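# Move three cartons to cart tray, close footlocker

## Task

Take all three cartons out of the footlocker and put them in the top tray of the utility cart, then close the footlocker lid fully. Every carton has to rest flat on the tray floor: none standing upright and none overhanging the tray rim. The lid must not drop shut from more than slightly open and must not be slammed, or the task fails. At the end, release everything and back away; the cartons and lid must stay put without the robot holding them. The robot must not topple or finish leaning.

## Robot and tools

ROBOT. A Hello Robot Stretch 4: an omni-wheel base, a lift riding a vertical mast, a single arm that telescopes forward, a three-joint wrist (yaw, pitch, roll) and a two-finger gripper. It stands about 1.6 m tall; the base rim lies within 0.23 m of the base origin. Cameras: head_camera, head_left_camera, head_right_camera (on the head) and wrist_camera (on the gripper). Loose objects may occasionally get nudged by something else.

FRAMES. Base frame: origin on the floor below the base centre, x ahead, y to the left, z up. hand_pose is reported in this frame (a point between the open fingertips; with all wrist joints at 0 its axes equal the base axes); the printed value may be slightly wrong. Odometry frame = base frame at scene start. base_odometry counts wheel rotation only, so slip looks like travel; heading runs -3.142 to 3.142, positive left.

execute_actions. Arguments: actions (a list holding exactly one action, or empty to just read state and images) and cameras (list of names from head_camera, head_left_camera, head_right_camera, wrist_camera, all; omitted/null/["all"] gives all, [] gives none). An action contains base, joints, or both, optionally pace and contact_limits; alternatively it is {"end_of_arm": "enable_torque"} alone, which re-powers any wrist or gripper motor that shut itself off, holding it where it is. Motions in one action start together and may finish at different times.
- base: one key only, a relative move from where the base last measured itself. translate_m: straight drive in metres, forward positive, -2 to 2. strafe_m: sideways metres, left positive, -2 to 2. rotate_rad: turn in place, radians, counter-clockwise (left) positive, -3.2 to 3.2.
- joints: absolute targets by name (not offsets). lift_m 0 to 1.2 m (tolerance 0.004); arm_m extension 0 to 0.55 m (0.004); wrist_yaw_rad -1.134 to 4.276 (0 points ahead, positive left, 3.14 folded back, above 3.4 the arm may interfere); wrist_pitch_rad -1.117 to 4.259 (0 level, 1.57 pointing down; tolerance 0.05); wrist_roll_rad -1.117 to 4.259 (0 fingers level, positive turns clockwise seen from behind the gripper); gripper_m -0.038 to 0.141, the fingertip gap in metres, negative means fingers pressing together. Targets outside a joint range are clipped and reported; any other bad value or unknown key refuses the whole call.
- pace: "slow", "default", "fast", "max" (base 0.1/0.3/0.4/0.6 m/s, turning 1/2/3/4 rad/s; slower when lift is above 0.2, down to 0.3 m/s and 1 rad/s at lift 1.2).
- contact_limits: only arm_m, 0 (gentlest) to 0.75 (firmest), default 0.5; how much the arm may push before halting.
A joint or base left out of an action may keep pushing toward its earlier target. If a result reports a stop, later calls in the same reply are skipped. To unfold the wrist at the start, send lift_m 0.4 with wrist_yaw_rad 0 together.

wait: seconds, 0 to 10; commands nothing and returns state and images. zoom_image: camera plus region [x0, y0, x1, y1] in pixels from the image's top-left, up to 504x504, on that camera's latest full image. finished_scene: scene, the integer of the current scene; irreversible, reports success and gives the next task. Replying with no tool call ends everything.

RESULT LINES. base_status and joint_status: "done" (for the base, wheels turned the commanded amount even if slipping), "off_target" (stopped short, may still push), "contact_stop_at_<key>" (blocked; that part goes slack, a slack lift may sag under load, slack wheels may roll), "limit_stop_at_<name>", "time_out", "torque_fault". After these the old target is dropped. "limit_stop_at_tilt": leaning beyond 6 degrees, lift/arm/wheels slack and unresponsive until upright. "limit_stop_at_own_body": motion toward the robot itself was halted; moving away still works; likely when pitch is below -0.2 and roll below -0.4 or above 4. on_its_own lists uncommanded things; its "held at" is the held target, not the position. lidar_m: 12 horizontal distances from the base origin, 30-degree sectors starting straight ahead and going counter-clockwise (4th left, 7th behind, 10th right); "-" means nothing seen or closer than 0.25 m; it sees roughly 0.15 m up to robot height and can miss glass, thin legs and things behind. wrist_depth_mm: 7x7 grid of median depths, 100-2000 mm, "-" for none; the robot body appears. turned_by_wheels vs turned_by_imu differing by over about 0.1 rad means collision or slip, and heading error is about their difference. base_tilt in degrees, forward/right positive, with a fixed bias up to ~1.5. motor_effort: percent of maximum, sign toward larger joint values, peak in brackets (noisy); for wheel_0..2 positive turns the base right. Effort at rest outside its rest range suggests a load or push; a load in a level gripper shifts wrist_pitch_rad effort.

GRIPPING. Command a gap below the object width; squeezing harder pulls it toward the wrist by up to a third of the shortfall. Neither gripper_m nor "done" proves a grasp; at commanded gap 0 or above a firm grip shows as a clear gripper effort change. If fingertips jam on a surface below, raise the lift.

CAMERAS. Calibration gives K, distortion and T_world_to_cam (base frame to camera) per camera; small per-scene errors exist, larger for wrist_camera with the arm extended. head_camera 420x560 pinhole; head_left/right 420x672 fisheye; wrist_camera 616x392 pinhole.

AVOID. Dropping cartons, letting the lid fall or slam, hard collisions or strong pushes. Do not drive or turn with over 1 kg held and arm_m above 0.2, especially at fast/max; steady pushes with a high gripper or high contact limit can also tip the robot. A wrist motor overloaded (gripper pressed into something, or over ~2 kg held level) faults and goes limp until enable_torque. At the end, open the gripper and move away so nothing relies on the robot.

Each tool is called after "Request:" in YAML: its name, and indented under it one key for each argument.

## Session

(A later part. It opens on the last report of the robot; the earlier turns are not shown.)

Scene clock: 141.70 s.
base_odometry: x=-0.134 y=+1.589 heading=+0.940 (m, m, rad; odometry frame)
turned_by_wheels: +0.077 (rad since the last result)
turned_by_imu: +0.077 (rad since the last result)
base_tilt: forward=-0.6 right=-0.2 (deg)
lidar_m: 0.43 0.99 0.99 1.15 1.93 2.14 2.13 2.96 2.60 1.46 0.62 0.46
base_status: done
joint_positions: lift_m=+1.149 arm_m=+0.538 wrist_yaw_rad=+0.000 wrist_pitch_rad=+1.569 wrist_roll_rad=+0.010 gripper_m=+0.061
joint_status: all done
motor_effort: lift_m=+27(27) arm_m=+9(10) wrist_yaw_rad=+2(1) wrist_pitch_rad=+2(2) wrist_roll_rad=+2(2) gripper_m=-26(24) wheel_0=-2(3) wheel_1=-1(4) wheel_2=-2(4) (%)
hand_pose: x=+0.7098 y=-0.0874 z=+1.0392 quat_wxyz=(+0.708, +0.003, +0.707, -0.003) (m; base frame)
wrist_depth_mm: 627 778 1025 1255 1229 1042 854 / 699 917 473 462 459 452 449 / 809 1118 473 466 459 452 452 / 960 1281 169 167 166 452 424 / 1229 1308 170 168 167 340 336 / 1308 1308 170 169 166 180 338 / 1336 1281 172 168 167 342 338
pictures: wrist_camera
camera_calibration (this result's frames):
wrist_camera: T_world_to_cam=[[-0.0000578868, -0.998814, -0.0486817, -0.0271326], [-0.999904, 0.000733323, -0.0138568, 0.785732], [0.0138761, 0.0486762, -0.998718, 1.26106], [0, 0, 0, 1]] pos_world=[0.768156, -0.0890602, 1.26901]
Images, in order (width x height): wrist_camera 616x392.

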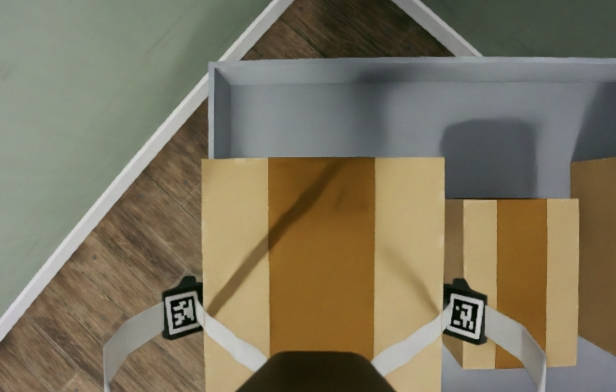

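Request:
execute_actions:
  actions:
    - {"joints":{"lift_m":0.978}}
  cameras: []

Request:
execute_actions:
  actions:
    - {"joints":{"gripper_m":0.13}}
  cameras: []

Request:
execute_actions:
  actions:
    - {"joints":{"lift_m":1.08}}
  cameras: ["wrist_camera"]

Request:
execute_actions:
  actions:
    - {"base":{"translate_m":-0.3},"joints":{"arm_m":0.3}}
  cameras: []

Request:
execute_actions:
  actions:
    - {"base":{"translate_m":-1.855},"joints":{"lift_m":0.86,"gripper_m":0.06,"wrist_roll_rad":0},"pace":"fast"}
  cameras: []

Request:
execute_actions:
  actions:
    - {"base":{"rotate_rad":2.385},"joints":{"arm_m":0.4,"wrist_pitch_rad":0.9}}
  cameras: ["wrist_camera"]

Scene clock: 143.67 s.
base_odometry: x=-0.134 y=+1.589 heading=+0.940 (m, m, rad; odometry frame)
turned_by_wheels: +0.000 (rad since the last result)
turned_by_imu: -0.001 (rad since the last result)
base_tilt: forward=-0.6 right=-0.2 (deg)
lidar_m: 0.44 1.00 1.01 1.17 1.96 2.10 2.14 2.96 2.62 1.44 0.64 0.44
base_status: not commanded
joint_positions: lift_m=+0.978 arm_m=+0.538 wrist_yaw_rad=+0.000 wrist_pitch_rad=+1.569 wrist_roll_rad=+0.010 gripper_m=+0.061
joint_status: all done
motor_effort: lift_m=+18(27) arm_m=+9(9) wrist_yaw_rad=+2(1) wrist_pitch_rad=+1(2) wrist_roll_rad=+2(2) gripper_m=-25(26) wheel_0=-2(2) wheel_1=-1(1) wheel_2=-1(1) (%)
hand_pose: x=+0.7098 y=-0.0874 z=+0.8679 quat_wxyz=(+0.708, +0.003, +0.707, -0.003) (m; base frame)
wrist_depth_mm: 621 285 296 294 290 287 285 / 699 287 298 296 290 286 286 / 809 287 298 296 290 289 285 / 991 289 170 167 165 287 285 / 1118 286 170 168 166 289 208 / 1138 244 171 168 167 180 208 / 1118 250 172 168 167 279 195
pictures: none
No camera images: the call's "cameras" was empty. Leave "cameras" out to get every camera's image.

Scene clock: 145.30 s.
base_odometry: x=-0.134 y=+1.589 heading=+0.940 (m, m, rad; odometry frame)
turned_by_wheels: +0.000 (rad since the last result)
turned_by_imu: -0.001 (rad since the last result)
base_tilt: forward=-0.5 right=-0.1 (deg)
lidar_m: 0.44 1.00 0.99 1.14 1.94 2.14 2.14 2.96 2.63 1.43 0.63 0.46
base_status: not commanded
joint_positions: lift_m=+0.978 arm_m=+0.538 wrist_yaw_rad=-0.001 wrist_pitch_rad=+1.573 wrist_roll_rad=+0.010 gripper_m=+0.130
joint_status: all done
motor_effort: lift_m=+18(18) arm_m=+9(9) wrist_yaw_rad=+3(3) wrist_pitch_rad=-9(9) wrist_roll_rad=+2(2) gripper_m=-1(26) wheel_0=-2(2) wheel_1=-1(1) wheel_2=-1(1) (%)
hand_pose: x=+0.7087 y=-0.0874 z=+0.8679 quat_wxyz=(+0.706, +0.004, +0.708, -0.004) (m; base frame)
wrist_depth_mm: 627 287 303 298 296 293 290 / 707 286 303 301 296 293 289 / 842 290 303 300 296 291 291 / 976 289 183 181 180 294 290 / 1118 289 184 181 180 294 206 / 1160 246 184 181 180 208 206 / 1138 283 183 139 180 291 206
pictures: none
No camera images: the call's "cameras" was empty. Leave "cameras" out to get every camera's image.

Scene clock: 146.77 s.
base_odometry: x=-0.134 y=+1.589 heading=+0.940 (m, m, rad; odometry frame)
turned_by_wheels: +0.000 (rad since the last result)
turned_by_imu: -0.001 (rad since the last result)
base_tilt: forward=-0.6 right=-0.1 (deg)
lidar_m: 0.43 1.00 0.99 1.14 1.96 2.13 2.16 2.97 2.61 1.47 0.63 0.44
base_status: not commanded
joint_positions: lift_m=+1.080 arm_m=+0.538 wrist_yaw_rad=+0.000 wrist_pitch_rad=+1.570 wrist_roll_rad=+0.010 gripper_m=+0.130
joint_status: all done
motor_effort: lift_m=+25(26) arm_m=+9(9) wrist_yaw_rad=+2(3) wrist_pitch_rad=-1(9) wrist_roll_rad=+2(2) gripper_m=+0(0) wheel_0=-2(2) wheel_1=-1(1) wheel_2=-1(1) (%)
hand_pose: x=+0.7095 y=-0.0874 z=+0.9694 quat_wxyz=(+0.707, +0.003, +0.707, -0.003) (m; base frame)
wrist_depth_mm: 627 788 931 1160 1160 621 759 / 699 904 402 397 392 389 382 / 798 1098 402 392 392 389 382 / 976 1205 402 279 276 389 382 / 1138 1229 402 278 278 294 268 / 1229 1255 216 278 277 208 268 / 1255 1205 404 138 392 281 270
pictures: wrist_camera
camera_calibration (this result's frames):
wrist_camera: T_world_to_cam=[[-0.000539378, -0.998814, -0.0486814, -0.0301909], [-0.999916, 0.00116881, -0.0129021, 0.783583], [0.0129437, 0.0486704, -0.998731, 1.19199], [0, 0, 0, 1]] pos_world=[0.768072, -0.0890858, 1.19912]
Images, in order (width x height): wrist_camera 616x392.

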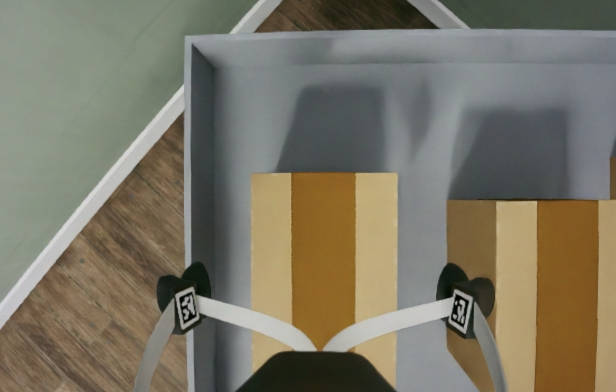

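Scene clock: 149.23 s.
base_odometry: x=-0.311 y=+1.347 heading=+0.940 (m, m, rad; odometry frame)
turned_by_wheels: +0.000 (rad since the last result)
turned_by_imu: -0.001 (rad since the last result)
base_tilt: forward=-0.6 right=-0.1 (deg)
lidar_m: 0.73 1.20 1.19 1.40 2.27 1.85 1.89 2.74 2.74 1.75 1.43 0.77
base_status: done
joint_positions: lift_m=+1.080 arm_m=+0.302 wrist_yaw_rad=+0.000 wrist_pitch_rad=+1.570 wrist_roll_rad=+0.010 gripper_m=+0.130
joint_status: all done
motor_effort: lift_m=+24(25) arm_m=-9(11) wrist_yaw_rad=+3(1) wrist_pitch_rad=-1(1) wrist_roll_rad=+1(2) gripper_m=-3(0) wheel_0=+0(5) wheel_1=-1(9) wheel_2=-1(10) (%)
hand_pose: x=+0.4726 y=-0.0874 z=+0.9694 quat_wxyz=(+0.707, +0.003, +0.707, -0.003) (m; base frame)
wrist_depth_mm: 1042 1255 1205 723 707 707 699 / 1160 1205 1205 976 976 946 1160 / 1205 1229 1255 1160 1182 1160 1160 / 1229 1229 1205 1182 1182 1160 1138 / 1255 1229 1229 1182 1182 1182 1138 / 1205 1205 214 1160 1205 209 1182 / 1281 1255 1205 138 1182 1182 1160
pictures: none
No camera images: the call's "cameras" was empty. Leave "cameras" out to get every camera's image.

Scene clock: 156.23 s.
base_odometry: x=-1.406 y=-0.151 heading=+0.939 (m, m, rad; odometry frame)
turned_by_wheels: +0.000 (rad since the last result)
turned_by_imu: -0.003 (rad since the last result)
base_tilt: forward=-0.5 right=-0.2 (deg)
lidar_m: 2.58 2.48 1.95 0.38 0.31 0.34 0.39 1.82 2.18 1.77 2.81 2.82
base_status: done
joint_positions: lift_m=+0.860 arm_m=+0.302 wrist_yaw_rad=+0.000 wrist_pitch_rad=+1.570 wrist_roll_rad=+0.001 gripper_m=+0.060
joint_status: all done
motor_effort: lift_m=+16(22) arm_m=-9(9) wrist_yaw_rad=+0(2) wrist_pitch_rad=-1(1) wrist_roll_rad=-1(4) gripper_m=-4(1) wheel_0=+0(6) wheel_1=+0(3) wheel_2=-2(10) (%)
hand_pose: x=+0.4727 y=-0.0874 z=+0.7501 quat_wxyz=(+0.707, +0.000, +0.707, +0.000) (m; base frame)
wrist_depth_mm: 1008 991 991 991 976 946 946 / 991 1008 991 946 946 946 931 / 1025 1008 991 960 960 946 931 / 991 1008 991 991 960 946 946 / 991 991 991 976 960 960 931 / 1008 1008 195 976 194 960 946 / 1008 991 878 141 960 960 946
pictures: none
No camera images: the call's "cameras" was empty. Leave "cameras" out to get every camera's image.

Scene clock: 158.70 s.
base_odometry: x=-1.406 y=-0.151 heading=-2.959 (m, m, rad; odometry frame)
turned_by_wheels: +2.385 (rad since the last result)
turned_by_imu: +2.410 (rad since the last result)
base_tilt: forward=-0.6 right=-0.1 (deg)
lidar_m: 0.30 0.32 1.33 2.25 1.80 2.10 2.80 2.59 2.58 2.48 0.46 0.30
base_status: done
joint_positions: lift_m=+0.860 arm_m=+0.399 wrist_yaw_rad=+0.000 wrist_pitch_rad=+0.901 wrist_roll_rad=+0.000 gripper_m=+0.060
joint_status: all done
motor_effort: lift_m=+16(16) arm_m=+7(11) wrist_yaw_rad=+0(1) wrist_pitch_rad=-4(8) wrist_roll_rad=-1(1) gripper_m=-4(4) wheel_0=+1(8) wheel_1=+0(5) wheel_2=+1(9) (%)
hand_pose: x=+0.7487 y=-0.0874 z=+0.8124 quat_wxyz=(+0.900, +0.000, +0.435, +0.000) (m; base frame)
wrist_depth_mm: 301 297 293 291 289 289 287 / 336 336 336 330 330 327 324 / 397 392 375 366 373 370 364 / 370 366 362 362 355 351 351 / 424 415 410 410 399 397 402 / 500 480 195 466 194 459 459 / 976 554 564 141 535 517 530
pictures: wrist_camera
camera_calibration (this result's frames):
wrist_camera: T_world_to_cam=[[0.0374138, -0.998764, -0.0327351, -0.0791195], [-0.776361, -0.00842628, -0.630232, 1.15404], [0.629177, 0.0489936, -0.775716, 0.392143], [0, 0, 0, 1]] pos_world=[0.652182, -0.0885099, 1.02891]
Images, in order (width x height): wrist_camera 616x392.

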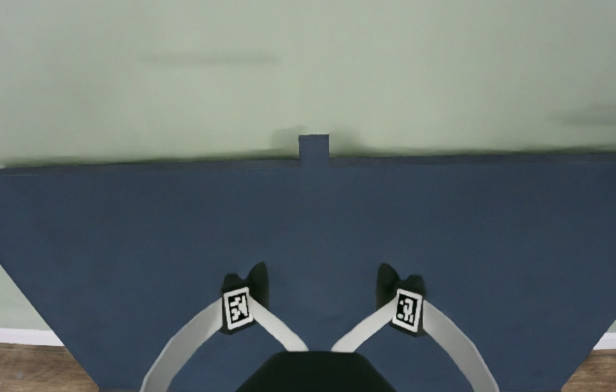

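Request:
execute_actions:
  actions:
    - {"base":{"strafe_m":0.006},"joints":{"arm_m":0.535}}
  cameras: []

Request:
execute_actions:
  actions:
    - {"joints":{"lift_m":0.842},"pace":"slow"}
  cameras: ["wrist_camera"]

Scene clock: 160.23 s.
base_odometry: x=-1.405 y=-0.157 heading=-2.959 (m, m, rad; odometry frame)
turned_by_wheels: +0.000 (rad since the last result)
turned_by_imu: -0.001 (rad since the last result)
base_tilt: forward=-0.5 right=-0.1 (deg)
lidar_m: 0.28 0.32 1.33 2.24 1.78 2.12 2.82 2.60 2.60 2.48 0.45 0.29
base_status: done
joint_positions: lift_m=+0.860 arm_m=+0.533 wrist_yaw_rad=+0.000 wrist_pitch_rad=+0.901 wrist_roll_rad=+0.000 gripper_m=+0.060
joint_status: all done
motor_effort: lift_m=+16(16) arm_m=+9(9) wrist_yaw_rad=+1(0) wrist_pitch_rad=-5(5) wrist_roll_rad=-1(1) gripper_m=+0(6) wheel_0=+0(4) wheel_1=-2(9) wheel_2=+0(1) (%)
hand_pose: x=+0.8834 y=-0.0874 z=+0.8123 quat_wxyz=(+0.900, +0.000, +0.436, +0.000) (m; base frame)
wrist_depth_mm: 158 156 154 154 153 153 - / 177 176 176 175 174 172 171 / 208 207 206 204 202 201 200 / 250 250 245 245 241 239 237 / 315 309 303 301 297 296 291 / 276 274 195 263 194 258 258 / 310 300 301 141 290 279 289
pictures: none
No camera images: the call's "cameras" was empty. Leave "cameras" out to get every camera's image.

Scene clock: 161.13 s.
base_odometry: x=-1.405 y=-0.157 heading=-2.959 (m, m, rad; odometry frame)
turned_by_wheels: +0.000 (rad since the last result)
turned_by_imu: +0.000 (rad since the last result)
base_tilt: forward=-0.6 right=-0.1 (deg)
lidar_m: 0.29 0.32 1.33 2.24 1.77 2.09 2.81 2.61 2.57 2.49 0.47 0.32
base_status: not commanded
joint_positions: lift_m=+0.842 arm_m=+0.533 wrist_yaw_rad=+0.000 wrist_pitch_rad=+0.901 wrist_roll_rad=+0.000 gripper_m=+0.060
joint_status: all done
motor_effort: lift_m=+16(15) arm_m=+9(9) wrist_yaw_rad=+1(0) wrist_pitch_rad=-5(4) wrist_roll_rad=+0(0) gripper_m=-2(1) wheel_0=+1(1) wheel_1=-2(2) wheel_2=+0(0) (%)
hand_pose: x=+0.8834 y=-0.0874 z=+0.7944 quat_wxyz=(+0.900, +0.000, +0.436, +0.000) (m; base frame)
wrist_depth_mm: 158 156 154 154 153 153 - / 178 177 176 176 174 172 171 / 208 207 206 205 202 200 199 / 250 249 247 244 241 239 237 / 315 309 304 287 297 296 294 / 262 259 194 248 193 245 242 / 301 290 296 141 281 271 281
pictures: wrist_camera
camera_calibration (this result's frames):
wrist_camera: T_world_to_cam=[[0.0371792, -0.998772, -0.0327334, -0.084583], [-0.776446, -0.00825145, -0.630129, 1.24726], [0.629086, 0.0488434, -0.7758, 0.293623], [0, 0, 0, 1]] pos_world=[0.786858, -0.088529, 1.01096]
Images, in order (width x height): wrist_camera 616x392.

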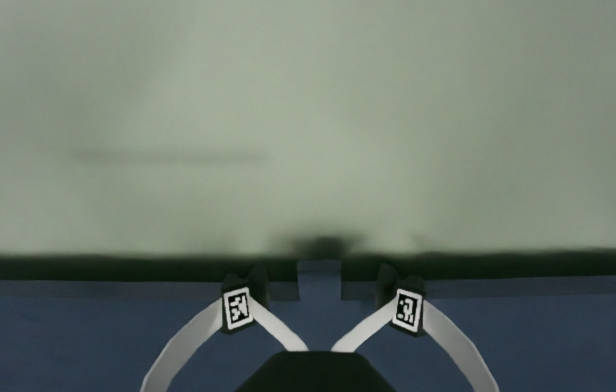

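Request:
execute_actions:
  actions:
    - {"joints":{"arm_m":0.543},"pace":"slow"}
  cameras: []

Request:
execute_actions:
  actions:
    - {"joints":{"gripper_m":-0.02}}
  cameras: ["wrist_camera"]

Request:
execute_actions:
  actions:
    - {"joints":{"lift_m":0.881,"wrist_pitch_rad":1.1},"pace":"slow"}
  cameras: []

Request:
execute_actions:
  actions:
    - {"joints":{"lift_m":0.905,"wrist_pitch_rad":1.3},"pace":"slow"}
  cameras: []

Request:
execute_actions:
  actions:
    - {"joints":{"lift_m":0.899,"arm_m":0.443},"pace":"slow"}
  cameras: []

Request:
execute_actions:
  actions:
    - {"joints":{"lift_m":0.889,"arm_m":0.40},"pace":"slow"}
  cameras: []

Request:
execute_actions:
  actions:
    - {"joints":{"lift_m":0.877,"arm_m":0.363},"pace":"slow"}
  cameras: []

Request:
execute_actions:
  actions:
    - {"joints":{"lift_m":0.864,"arm_m":0.332},"pace":"slow"}
  cameras: []

Request:
execute_actions:
  actions:
    - {"joints":{"lift_m":0.849,"arm_m":0.302},"pace":"slow"}
  cameras: ["wrist_camera"]

Scene clock: 162.20 s.
base_odometry: x=-1.405 y=-0.157 heading=-2.959 (m, m, rad; odometry frame)
turned_by_wheels: +0.000 (rad since the last result)
turned_by_imu: +0.000 (rad since the last result)
base_tilt: forward=-0.6 right=-0.2 (deg)
lidar_m: 0.31 0.32 1.31 2.25 1.78 2.11 2.82 2.60 2.60 2.48 0.47 0.31
base_status: not commanded
joint_positions: lift_m=+0.842 arm_m=+0.541 wrist_yaw_rad=+0.000 wrist_pitch_rad=+0.901 wrist_roll_rad=+0.000 gripper_m=+0.060
joint_status: all done
motor_effort: lift_m=+16(15) arm_m=+9(10) wrist_yaw_rad=+0(1) wrist_pitch_rad=-4(5) wrist_roll_rad=-1(1) gripper_m=-4(4) wheel_0=+0(0) wheel_1=-2(2) wheel_2=+0(0) (%)
hand_pose: x=+0.8914 y=-0.0874 z=+0.7944 quat_wxyz=(+0.900, +0.000, +0.436, +0.000) (m; base frame)
wrist_depth_mm: 150 148 146 145 145 145 - / 167 168 167 166 166 163 164 / 198 196 195 193 193 190 189 / 236 235 232 230 229 228 224 / 297 294 289 285 281 279 278 / 256 253 195 243 193 237 238 / 287 276 278 141 265 259 266
pictures: none
No camera images: the call's "cameras" was empty. Leave "cameras" out to get every camera's image.

Scene clock: 163.73 s.
base_odometry: x=-1.405 y=-0.157 heading=-2.959 (m, m, rad; odometry frame)
turned_by_wheels: +0.000 (rad since the last result)
turned_by_imu: -0.001 (rad since the last result)
base_tilt: forward=-0.5 right=-0.2 (deg)
lidar_m: 0.30 0.31 1.33 2.25 1.80 2.11 2.83 2.58 2.61 2.49 0.46 0.30
base_status: not commanded
joint_positions: lift_m=+0.842 arm_m=+0.541 wrist_yaw_rad=+0.001 wrist_pitch_rad=+0.908 wrist_roll_rad=+0.000 gripper_m=-0.019
joint_status: all done
on_its_own: wrist_pitch_rad is at rest, and its effort (-24) is outside its rest range (-23 to +23)
motor_effort: lift_m=+19(19) arm_m=+9(9) wrist_yaw_rad=-3(3) wrist_pitch_rad=-24(23) wrist_roll_rad=+0(1) gripper_m=-24(19) wheel_0=+0(1) wheel_1=-2(2) wheel_2=+0(0) (%)
hand_pose: x=+0.8900 y=-0.0872 z=+0.7929 quat_wxyz=(+0.899, +0.000, +0.439, +0.001) (m; base frame)
wrist_depth_mm: 151 149 147 146 146 146 - / 170 170 169 168 166 165 165 / 199 198 198 196 194 191 191 / 242 238 236 236 232 229 229 / 307 301 296 291 290 285 286 / 249 246 183 211 182 232 231 / 277 257 271 246 253 152 263
pictures: wrist_camera
camera_calibration (this result's frames):
wrist_camera: T_world_to_cam=[[0.0384168, -0.998723, -0.0327984, -0.0857067], [-0.780575, -0.00950068, -0.62499, 1.25098], [0.62388, 0.0496117, -0.779944, 0.296271], [0, 0, 0, 1]] pos_world=[0.794936, -0.0884107, 1.01011]
Images, in order (width x height): wrist_camera 616x392.

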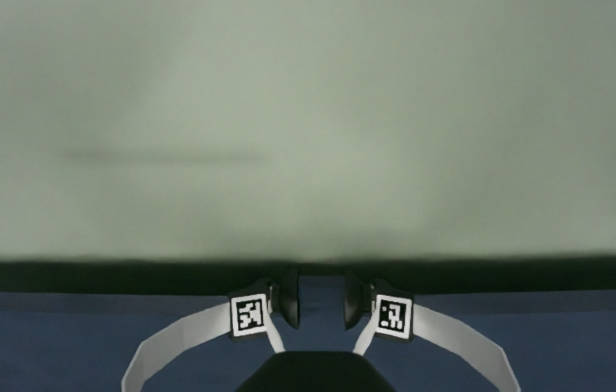

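Scene clock: 164.90 s.
base_odometry: x=-1.405 y=-0.157 heading=-2.959 (m, m, rad; odometry frame)
turned_by_wheels: +0.000 (rad since the last result)
turned_by_imu: +0.000 (rad since the last result)
base_tilt: forward=-0.5 right=-0.1 (deg)
lidar_m: 0.31 0.32 1.33 2.25 1.79 2.12 2.83 2.60 2.61 2.47 0.46 0.30
base_status: not commanded
joint_positions: lift_m=+0.880 arm_m=+0.542 wrist_yaw_rad=+0.001 wrist_pitch_rad=+1.109 wrist_roll_rad=+0.000 gripper_m=-0.019
joint_status: all done
on_its_own: wrist_pitch_rad is at rest, and its effort (-27) is outside its rest range (-23 to +23)
motor_effort: lift_m=+32(32) arm_m=+7(9) wrist_yaw_rad=-1(7) wrist_pitch_rad=-27(51) wrist_roll_rad=+0(0) gripper_m=-23(25) wheel_0=+1(1) wheel_1=-2(2) wheel_2=+1(1) (%)
hand_pose: x=+0.8412 y=-0.0873 z=+0.8000 quat_wxyz=(+0.850, +0.000, +0.527, +0.000) (m; base frame)
wrist_depth_mm: 178 177 174 174 173 173 176 / 208 208 208 208 207 205 203 / 259 259 258 258 256 254 252 / 343 345 343 340 338 332 330 / 525 508 504 492 488 484 488 / 248 244 183 208 182 229 229 / 413 334 421 157 349 233 389
pictures: none
No camera images: the call's "cameras" was empty. Leave "cameras" out to get every camera's image.

Scene clock: 165.87 s.
base_odometry: x=-1.405 y=-0.157 heading=-2.959 (m, m, rad; odometry frame)
turned_by_wheels: +0.000 (rad since the last result)
turned_by_imu: +0.000 (rad since the last result)
base_tilt: forward=-0.5 right=-0.1 (deg)
lidar_m: 0.30 0.31 1.35 2.23 1.78 2.10 2.80 2.60 2.60 2.50 0.44 0.30
base_status: not commanded
joint_positions: lift_m=+0.904 arm_m=+0.542 wrist_yaw_rad=+0.001 wrist_pitch_rad=+1.306 wrist_roll_rad=+0.000 gripper_m=-0.019
joint_status: all done
motor_effort: lift_m=+33(34) arm_m=+7(7) wrist_yaw_rad=-1(2) wrist_pitch_rad=-17(24) wrist_roll_rad=+1(0) gripper_m=-26(25) wheel_0=+1(0) wheel_1=-2(2) wheel_2=+1(1) (%)
hand_pose: x=+0.7883 y=-0.0874 z=+0.8038 quat_wxyz=(+0.794, +0.000, +0.607, +0.000) (m; base frame)
wrist_depth_mm: 227 225 223 223 223 225 223 / 281 282 283 286 283 281 279 / 384 384 392 394 389 384 384 / 621 621 621 621 615 609 615 / 1060 1060 1060 1008 991 976 991 / 1025 676 183 208 183 647 917 / 991 661 931 158 904 152 891
pictures: none
No camera images: the call's "cameras" was empty. Leave "cameras" out to get every camera's image.

Scene clock: 168.17 s.
base_odometry: x=-1.405 y=-0.157 heading=-2.959 (m, m, rad; odometry frame)
turned_by_wheels: +0.000 (rad since the last result)
turned_by_imu: -0.001 (rad since the last result)
base_tilt: forward=-0.5 right=-0.1 (deg)
lidar_m: 0.30 0.32 1.30 2.24 1.79 2.10 2.83 2.59 2.60 2.49 0.46 0.31
base_status: not commanded
joint_positions: lift_m=+0.899 arm_m=+0.445 wrist_yaw_rad=+0.001 wrist_pitch_rad=+1.303 wrist_roll_rad=+0.000 gripper_m=-0.019
joint_status: all done
motor_effort: lift_m=+25(33) arm_m=-10(9) wrist_yaw_rad=-3(2) wrist_pitch_rad=-10(17) wrist_roll_rad=+0(0) gripper_m=-27(26) wheel_0=+0(0) wheel_1=-2(2) wheel_2=+1(1) (%)
hand_pose: x=+0.6921 y=-0.0873 z=+0.7986 quat_wxyz=(+0.795, +0.000, +0.606, +0.000) (m; base frame)
wrist_depth_mm: 368 366 359 362 359 364 359 / 452 462 462 462 462 452 455 / 627 627 634 640 627 627 615 / 991 991 976 960 946 960 931 / 382 379 370 359 342 320 306 / 1008 778 182 208 184 768 931 / 991 668 931 931 904 152 891
pictures: none
No camera images: the call's "cameras" was empty. Leave "cameras" out to get every camera's image.

Scene clock: 169.77 s.
base_odometry: x=-1.405 y=-0.157 heading=-2.959 (m, m, rad; odometry frame)
turned_by_wheels: +0.000 (rad since the last result)
turned_by_imu: -0.001 (rad since the last result)
base_tilt: forward=-0.5 right=-0.2 (deg)
lidar_m: 0.29 0.31 1.33 2.24 1.78 2.10 2.81 2.61 2.59 2.48 0.47 0.31
base_status: not commanded
joint_positions: lift_m=+0.889 arm_m=+0.402 wrist_yaw_rad=+0.002 wrist_pitch_rad=+1.301 wrist_roll_rad=+0.000 gripper_m=-0.019
joint_status: all done
motor_effort: lift_m=+25(24) arm_m=-11(12) wrist_yaw_rad=-3(3) wrist_pitch_rad=-5(10) wrist_roll_rad=+0(0) gripper_m=-25(26) wheel_0=+0(0) wheel_1=-2(2) wheel_2=+1(1) (%)
hand_pose: x=+0.6497 y=-0.0873 z=+0.7888 quat_wxyz=(+0.796, +0.000, +0.606, +0.001) (m; base frame)
wrist_depth_mm: 427 430 418 424 418 430 421 / 530 530 539 535 539 535 525 / 723 723 723 741 732 723 723 / 1078 1008 1008 991 991 976 960 / 296 293 289 282 274 264 256 / 1008 778 183 208 185 768 917 / 976 661 917 135 904 152 661
pictures: none
No camera images: the call's "cameras" was empty. Leave "cameras" out to get every camera's image.

Scene clock: 171.27 s.
base_odometry: x=-1.405 y=-0.157 heading=-2.959 (m, m, rad; odometry frame)
turned_by_wheels: +0.000 (rad since the last result)
turned_by_imu: -0.001 (rad since the last result)
base_tilt: forward=-0.5 right=-0.2 (deg)
lidar_m: 0.30 0.32 1.33 2.25 1.77 2.10 2.81 2.59 2.59 2.49 0.46 0.30
base_status: not commanded
joint_positions: lift_m=+0.877 arm_m=+0.365 wrist_yaw_rad=+0.002 wrist_pitch_rad=+1.300 wrist_roll_rad=+0.000 gripper_m=-0.019
joint_status: all done
motor_effort: lift_m=+25(24) arm_m=-11(9) wrist_yaw_rad=-4(5) wrist_pitch_rad=-2(5) wrist_roll_rad=+0(0) gripper_m=-30(26) wheel_0=+0(0) wheel_1=-2(2) wheel_2=+1(1) (%)
hand_pose: x=+0.6131 y=-0.0873 z=+0.7769 quat_wxyz=(+0.796, -0.001, +0.605, +0.001) (m; base frame)
wrist_depth_mm: 480 484 473 473 473 473 484 / 591 603 603 603 597 597 585 / 820 820 820 809 842 820 798 / 1078 1008 1025 654 634 603 580 / 271 270 265 262 255 246 240 / 991 809 183 209 185 831 904 / 960 634 904 135 891 439 676
pictures: none
No camera images: the call's "cameras" was empty. Leave "cameras" out to get every camera's image.

Scene clock: 172.67 s.
base_odometry: x=-1.405 y=-0.157 heading=-2.959 (m, m, rad; odometry frame)
turned_by_wheels: +0.000 (rad since the last result)
turned_by_imu: -0.001 (rad since the last result)
base_tilt: forward=-0.5 right=-0.1 (deg)
lidar_m: 0.29 0.32 1.33 2.24 1.78 2.12 2.82 2.59 2.59 2.47 0.45 0.30
base_status: not commanded
joint_positions: lift_m=+0.864 arm_m=+0.334 wrist_yaw_rad=+0.002 wrist_pitch_rad=+1.299 wrist_roll_rad=+0.000 gripper_m=-0.019
joint_status: all done
motor_effort: lift_m=+24(25) arm_m=-11(14) wrist_yaw_rad=-4(4) wrist_pitch_rad=+2(8) wrist_roll_rad=+1(0) gripper_m=-24(22) wheel_0=+0(1) wheel_1=-2(2) wheel_2=+1(1) (%)
hand_pose: x=+0.5825 y=-0.0873 z=+0.7640 quat_wxyz=(+0.796, -0.001, +0.605, +0.001) (m; base frame)
wrist_depth_mm: 525 525 521 517 512 512 525 / 647 654 668 654 654 654 647 / 904 878 917 904 891 904 866 / 1078 521 504 480 466 452 430 / 262 258 254 252 245 238 235 / 991 759 182 209 185 831 668 / 960 627 891 135 866 439 676
pictures: none
No camera images: the call's "cameras" was empty. Leave "cameras" out to get every camera's image.

Scene clock: 174.03 s.
base_odometry: x=-1.405 y=-0.157 heading=-2.959 (m, m, rad; odometry frame)
turned_by_wheels: +0.000 (rad since the last result)
turned_by_imu: -0.001 (rad since the last result)
base_tilt: forward=-0.5 right=-0.2 (deg)
lidar_m: 0.31 0.32 1.33 2.25 1.77 2.11 2.83 2.60 2.59 2.48 0.45 0.31
base_status: not commanded
joint_positions: lift_m=+0.849 arm_m=+0.304 wrist_yaw_rad=+0.003 wrist_pitch_rad=+1.298 wrist_roll_rad=+0.000 gripper_m=-0.019
joint_status: all done
motor_effort: lift_m=+24(23) arm_m=-11(15) wrist_yaw_rad=-6(7) wrist_pitch_rad=+6(16) wrist_roll_rad=+0(0) gripper_m=-27(23) wheel_0=+0(0) wheel_1=-2(2) wheel_2=+1(1) (%)
hand_pose: x=+0.5529 y=-0.0872 z=+0.7491 quat_wxyz=(+0.797, -0.001, +0.604, +0.001) (m; base frame)
wrist_depth_mm: 569 574 554 554 554 564 564 / 691 715 715 715 707 707 683 / 976 960 976 904 891 878 878 / 436 427 415 399 389 379 373 / 254 252 249 246 237 235 229 / 991 778 182 209 184 831 676 / 931 627 878 135 878 436 627
pictures: wrist_camera
camera_calibration (this result's frames):
wrist_camera: T_world_to_cam=[[0.0244103, -0.998715, -0.0444207, -0.0577807], [-0.959535, -0.0109376, -0.281376, 0.801909], [0.280529, 0.0494917, -0.958569, 0.796067], [0, 0, 0, 1]] pos_world=[0.54755, -0.0883343, 0.986157]
Images, in order (width x height): wrist_camera 616x392.

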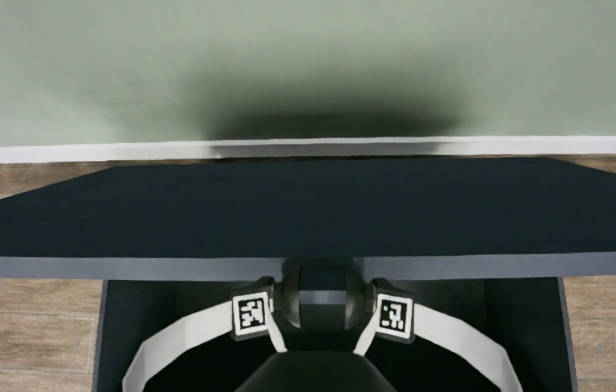

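Request:
execute_actions:
  actions:
    - {"joints":{"lift_m":0.819,"arm_m":0.253},"pace":"slow"}
  cameras: []

Request:
execute_actions:
  actions:
    - {"joints":{"lift_m":0.777,"arm_m":0.201},"pace":"slow"}
  cameras: []

Request:
execute_actions:
  actions:
    - {"joints":{"lift_m":0.722,"arm_m":0.151},"pace":"slow"}
  cameras: []

Request:
execute_actions:
  actions:
    - {"joints":{"lift_m":0.653,"arm_m":0.106},"pace":"slow"}
  cameras: []

Request:
execute_actions:
  actions:
    - {"joints":{"lift_m":0.569,"arm_m":0.069},"pace":"slow"}
  cameras: []

Request:
execute_actions:
  actions:
    - {"joints":{"lift_m":0.488,"arm_m":0.048},"pace":"slow"}
  cameras: ["wrist_camera"]

Scene clock: 175.87 s.
base_odometry: x=-1.405 y=-0.157 heading=-2.959 (m, m, rad; odometry frame)
turned_by_wheels: +0.000 (rad since the last result)
turned_by_imu: -0.001 (rad since the last result)
base_tilt: forward=-0.5 right=+0.0 (deg)
lidar_m: 0.29 0.30 1.30 2.25 1.77 2.08 2.81 2.60 2.59 2.48 0.44 0.27
base_status: not commanded
joint_positions: lift_m=+0.819 arm_m=+0.255 wrist_yaw_rad=+0.003 wrist_pitch_rad=+1.298 wrist_roll_rad=+0.000 gripper_m=-0.019
joint_status: all done
motor_effort: lift_m=+23(25) arm_m=-11(10) wrist_yaw_rad=-8(13) wrist_pitch_rad=+6(31) wrist_roll_rad=+1(0) gripper_m=-22(25) wheel_0=-1(1) wheel_1=-2(2) wheel_2=+1(2) (%)
hand_pose: x=+0.5039 y=-0.0872 z=+0.7192 quat_wxyz=(+0.797, -0.001, +0.604, +0.001) (m; base frame)
wrist_depth_mm: 647 621 627 627 621 627 621 / 788 809 798 798 798 778 778 / 1008 946 640 615 591 580 559 / 373 364 353 345 338 330 325 / 250 248 245 240 236 232 229 / 946 715 183 206 182 831 621 / 904 603 866 156 831 433 627
pictures: none
No camera images: the call's "cameras" was empty. Leave "cameras" out to get every camera's image.

Scene clock: 177.60 s.
base_odometry: x=-1.405 y=-0.157 heading=-2.959 (m, m, rad; odometry frame)
turned_by_wheels: +0.000 (rad since the last result)
turned_by_imu: -0.001 (rad since the last result)
base_tilt: forward=-0.5 right=-0.2 (deg)
lidar_m: 0.29 0.31 0.44 2.24 1.76 2.12 2.82 2.61 2.58 2.48 0.43 0.31
base_status: not commanded
joint_positions: lift_m=+0.777 arm_m=+0.203 wrist_yaw_rad=+0.003 wrist_pitch_rad=+1.296 wrist_roll_rad=+0.000 gripper_m=-0.019
joint_status: all done
motor_effort: lift_m=+22(24) arm_m=-11(13) wrist_yaw_rad=-7(20) wrist_pitch_rad=+10(53) wrist_roll_rad=+0(0) gripper_m=-24(23) wheel_0=-2(1) wheel_1=-1(2) wheel_2=+2(4) (%)
hand_pose: x=+0.4524 y=-0.0872 z=+0.6774 quat_wxyz=(+0.797, -0.001, +0.604, +0.001) (m; base frame)
wrist_depth_mm: 715 707 707 699 699 707 691 / 866 878 831 820 831 831 831 / 480 473 449 439 427 418 410 / 327 319 312 306 300 296 290 / 246 242 239 236 232 229 225 / 891 732 183 204 184 809 591 / 854 597 723 820 707 373 591
pictures: none
No camera images: the call's "cameras" was empty. Leave "cameras" out to get every camera's image.

Scene clock: 179.30 s.
base_odometry: x=-1.405 y=-0.157 heading=-2.959 (m, m, rad; odometry frame)
turned_by_wheels: +0.000 (rad since the last result)
turned_by_imu: -0.001 (rad since the last result)
base_tilt: forward=-0.6 right=-0.1 (deg)
lidar_m: 0.29 0.29 1.33 2.24 1.77 2.10 2.82 2.60 2.60 2.47 0.44 0.29
base_status: not commanded
joint_positions: lift_m=+0.722 arm_m=+0.153 wrist_yaw_rad=+0.003 wrist_pitch_rad=+1.295 wrist_roll_rad=+0.000 gripper_m=-0.019
joint_status: all done
motor_effort: lift_m=+21(22) arm_m=-11(14) wrist_yaw_rad=-8(18) wrist_pitch_rad=+15(51) wrist_roll_rad=+0(0) gripper_m=-22(24) wheel_0=-1(1) wheel_1=-1(1) wheel_2=+2(4) (%)
hand_pose: x=+0.4029 y=-0.0872 z=+0.6226 quat_wxyz=(+0.798, -0.001, +0.603, +0.001) (m; base frame)
wrist_depth_mm: 788 778 768 759 759 759 768 / 854 521 496 480 462 455 452 / 379 373 359 353 343 336 332 / 294 290 285 281 274 271 266 / 240 238 236 232 228 224 223 / 707 715 182 207 185 759 591 / 809 500 535 539 530 307 559
pictures: none
No camera images: the call's "cameras" was empty. Leave "cameras" out to get every camera's image.

Scene clock: 180.93 s.
base_odometry: x=-1.405 y=-0.157 heading=-2.959 (m, m, rad; odometry frame)
turned_by_wheels: +0.000 (rad since the last result)
turned_by_imu: -0.001 (rad since the last result)
base_tilt: forward=-0.5 right=-0.1 (deg)
lidar_m: 0.29 0.31 1.33 2.25 1.78 2.12 2.80 2.59 2.59 2.49 0.43 0.30
base_status: not commanded
joint_positions: lift_m=+0.653 arm_m=+0.108 wrist_yaw_rad=+0.001 wrist_pitch_rad=+1.298 wrist_roll_rad=+0.000 gripper_m=-0.019
joint_status: all done
motor_effort: lift_m=+18(20) arm_m=-10(12) wrist_yaw_rad=-3(13) wrist_pitch_rad=+5(37) wrist_roll_rad=+0(0) gripper_m=-22(23) wheel_0=-1(1) wheel_1=-1(1) wheel_2=-1(2) (%)
hand_pose: x=+0.3566 y=-0.0873 z=+0.5536 quat_wxyz=(+0.797, +0.000, +0.604, +0.001) (m; base frame)
wrist_depth_mm: 517 480 469 466 449 427 421 / 399 384 375 364 357 349 349 / 325 315 310 303 298 293 291 / 273 270 265 262 257 252 250 / 238 236 231 229 226 224 223 / 504 634 183 208 182 707 559 / 759 741 732 418 707 151 699
pictures: none
No camera images: the call's "cameras" was empty. Leave "cameras" out to get every camera's image.

Scene clock: 182.50 s.
base_odometry: x=-1.405 y=-0.157 heading=-2.959 (m, m, rad; odometry frame)
turned_by_wheels: +0.000 (rad since the last result)
turned_by_imu: -0.001 (rad since the last result)
base_tilt: forward=-0.5 right=-0.1 (deg)
lidar_m: 0.28 0.32 1.33 2.24 1.79 2.13 2.82 2.60 2.59 2.47 0.44 0.30
base_status: not commanded
joint_positions: lift_m=+0.569 arm_m=+0.071 wrist_yaw_rad=+0.002 wrist_pitch_rad=+1.297 wrist_roll_rad=+0.000 gripper_m=-0.019
joint_status: all done
motor_effort: lift_m=+18(19) arm_m=-10(9) wrist_yaw_rad=-3(4) wrist_pitch_rad=+7(10) wrist_roll_rad=+0(0) gripper_m=-23(18) wheel_0=-1(1) wheel_1=-1(1) wheel_2=-1(1) (%)
hand_pose: x=+0.3198 y=-0.0873 z=+0.4696 quat_wxyz=(+0.797, -0.001, +0.604, +0.001) (m; base frame)
wrist_depth_mm: 366 355 349 343 336 327 325 / 324 314 307 303 294 293 289 / 286 281 274 270 266 263 258 / 256 253 249 245 242 237 235 / 236 235 230 225 225 221 219 / 676 676 182 210 182 647 647 / 676 661 647 640 640 152 621
pictures: none
No camera images: the call's "cameras" was empty. Leave "cameras" out to get every camera's image.

Scene clock: 184.07 s.
base_odometry: x=-1.405 y=-0.157 heading=-2.958 (m, m, rad; odometry frame)
turned_by_wheels: +0.000 (rad since the last result)
turned_by_imu: +0.000 (rad since the last result)
base_tilt: forward=-0.6 right=-0.2 (deg)
lidar_m: 0.29 0.29 0.43 2.25 1.76 2.11 2.81 2.61 2.59 2.48 0.43 0.32
base_status: not commanded
joint_positions: lift_m=+0.488 arm_m=+0.050 wrist_yaw_rad=+0.002 wrist_pitch_rad=+1.299 wrist_roll_rad=+0.000 gripper_m=-0.019
joint_status: all done
motor_effort: lift_m=+18(18) arm_m=-9(12) wrist_yaw_rad=-4(12) wrist_pitch_rad=+2(30) wrist_roll_rad=+0(0) gripper_m=-22(26) wheel_0=-1(1) wheel_1=-1(1) wheel_2=+2(2) (%)
hand_pose: x=+0.2981 y=-0.0873 z=+0.3885 quat_wxyz=(+0.796, +0.000, +0.605, +0.001) (m; base frame)
wrist_depth_mm: 300 293 289 286 279 274 270 / 279 273 268 264 260 257 254 / 258 255 252 248 245 240 238 / 242 240 237 232 230 228 225 / 231 228 224 221 220 215 214 / 615 603 183 215 182 574 569 / 591 580 574 564 564 351 549
pictures: wrist_camera
camera_calibration (this result's frames):
wrist_camera: T_world_to_cam=[[0.0233933, -0.998738, -0.0444435, -0.0673459], [-0.959922, -0.0100203, -0.280087, 0.455652], [0.279288, 0.0492145, -0.958945, 0.522389], [0, 0, 0, 1]] pos_world=[0.293069, -0.0884042, 0.625571]
Images, in order (width x height): wrist_camera 616x392.

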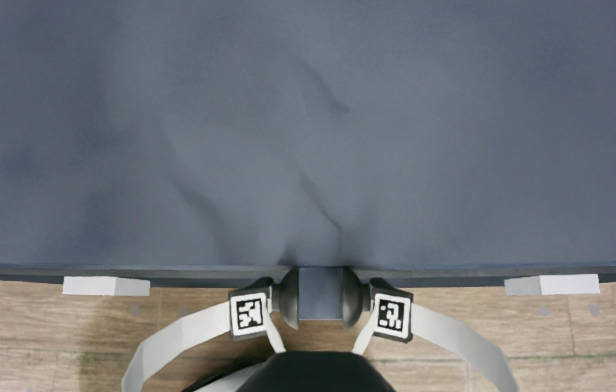

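Request:
execute_actions:
  actions:
    - {"joints":{"lift_m":0.445,"arm_m":0.044},"pace":"slow"}
  cameras: []

Request:
execute_actions:
  actions:
    - {"joints":{"gripper_m":0.06},"pace":"slow"}
  cameras: ["wrist_camera"]

Request:
execute_actions:
  actions:
    - {"base":{"translate_m":-0.3},"joints":{"arm_m":0.0}}
  cameras: ["head_camera"]

Scene clock: 185.37 s.
base_odometry: x=-1.405 y=-0.157 heading=-2.958 (m, m, rad; odometry frame)
turned_by_wheels: +0.000 (rad since the last result)
turned_by_imu: -0.001 (rad since the last result)
base_tilt: forward=-0.5 right=-0.1 (deg)
lidar_m: 0.30 0.31 0.43 2.24 1.78 2.12 2.81 2.60 2.58 2.49 0.43 0.33
base_status: not commanded
joint_positions: lift_m=+0.445 arm_m=+0.046 wrist_yaw_rad=+0.002 wrist_pitch_rad=+1.299 wrist_roll_rad=+0.000 gripper_m=-0.019
joint_status: all done
motor_effort: lift_m=+18(20) arm_m=-10(12) wrist_yaw_rad=-4(4) wrist_pitch_rad=+3(13) wrist_roll_rad=+0(0) gripper_m=-20(21) wheel_0=-1(0) wheel_1=-1(1) wheel_2=+2(2) (%)
hand_pose: x=+0.2943 y=-0.0873 z=+0.3456 quat_wxyz=(+0.796, +0.000, +0.605, +0.001) (m; base frame)
wrist_depth_mm: 273 271 266 262 258 253 250 / 263 257 253 250 246 243 240 / 249 246 241 238 234 231 229 / 238 234 229 227 224 222 220 / 229 226 223 220 216 214 212 / 564 564 183 216 182 535 525 / 559 539 535 535 517 330 512
pictures: none
No camera images: the call's "cameras" was empty. Leave "cameras" out to get every camera's image.

Scene clock: 188.20 s.
base_odometry: x=-1.405 y=-0.157 heading=-2.959 (m, m, rad; odometry frame)
turned_by_wheels: +0.000 (rad since the last result)
turned_by_imu: -0.001 (rad since the last result)
base_tilt: forward=-0.6 right=-0.1 (deg)
lidar_m: 0.29 0.29 0.44 2.24 1.80 2.10 2.82 2.60 2.58 2.48 0.43 0.33
base_status: not commanded
joint_positions: lift_m=+0.445 arm_m=+0.045 wrist_yaw_rad=-0.001 wrist_pitch_rad=+1.305 wrist_roll_rad=+0.000 gripper_m=+0.060
joint_status: all done
motor_effort: lift_m=+18(18) arm_m=-7(10) wrist_yaw_rad=+5(4) wrist_pitch_rad=-15(14) wrist_roll_rad=+0(0) gripper_m=-3(23) wheel_0=+0(1) wheel_1=-1(1) wheel_2=+1(2) (%)
hand_pose: x=+0.2919 y=-0.0875 z=+0.3451 quat_wxyz=(+0.795, +0.000, +0.607, -0.001) (m; base frame)
wrist_depth_mm: 274 272 268 265 260 255 253 / 264 260 255 253 249 246 242 / 253 248 246 240 239 235 232 / 241 237 236 232 228 227 224 / 236 230 228 226 224 221 219 / 564 559 199 539 193 530 525 / 554 544 433 140 530 512 517
pictures: wrist_camera
camera_calibration (this result's frames):
wrist_camera: T_world_to_cam=[[0.0201837, -0.998803, -0.0445614, -0.0683871], [-0.961514, -0.00717605, -0.274664, 0.436361], [0.274015, 0.0483901, -0.960507, 0.484489], [0, 0, 0, 1]] pos_world=[0.28819, -0.0886183, 0.58216]
Images, in order (width x height): wrist_camera 616x392.

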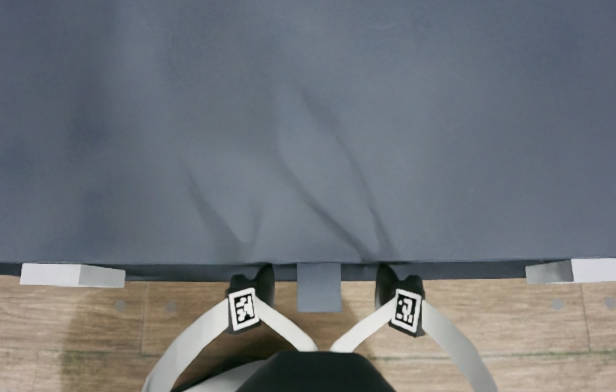

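Scene clock: 190.67 s.
base_odometry: x=-1.110 y=-0.102 heading=-2.959 (m, m, rad; odometry frame)
turned_by_wheels: +0.000 (rad since the last result)
turned_by_imu: -0.001 (rad since the last result)
base_tilt: forward=-0.6 right=-0.1 (deg)
lidar_m: 0.59 0.63 1.77 2.25 1.63 2.12 2.51 2.38 2.39 2.49 1.74 0.62
base_status: done
joint_positions: lift_m=+0.445 arm_m=+0.002 wrist_yaw_rad=+0.000 wrist_pitch_rad=+1.301 wrist_roll_rad=+0.000 gripper_m=+0.060
joint_status: all done
motor_effort: lift_m=+18(18) arm_m=-9(14) wrist_yaw_rad=+0(5) wrist_pitch_rad=-3(15) wrist_roll_rad=+0(0) gripper_m=-4(3) wheel_0=+0(3) wheel_1=+0(5) wheel_2=+0(9) (%)
hand_pose: x=+0.2494 y=-0.0874 z=+0.3454 quat_wxyz=(+0.796, +0.000, +0.605, +0.000) (m; base frame)
wrist_depth_mm: 525 517 508 512 512 521 521 / 676 647 647 640 627 627 615 / 654 640 627 621 615 615 603 / 621 615 603 597 591 580 574 / 585 591 580 574 569 564 554 / 574 564 195 554 193 539 525 / 549 539 338 141 521 521 512
pictures: head_camera
Images, in order (width x height): head_camera 420x560.

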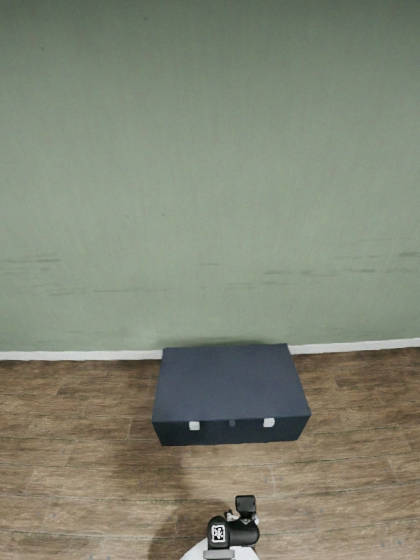

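Request:
finished_scene:
  scene: 2

The scene is finished: the task was done.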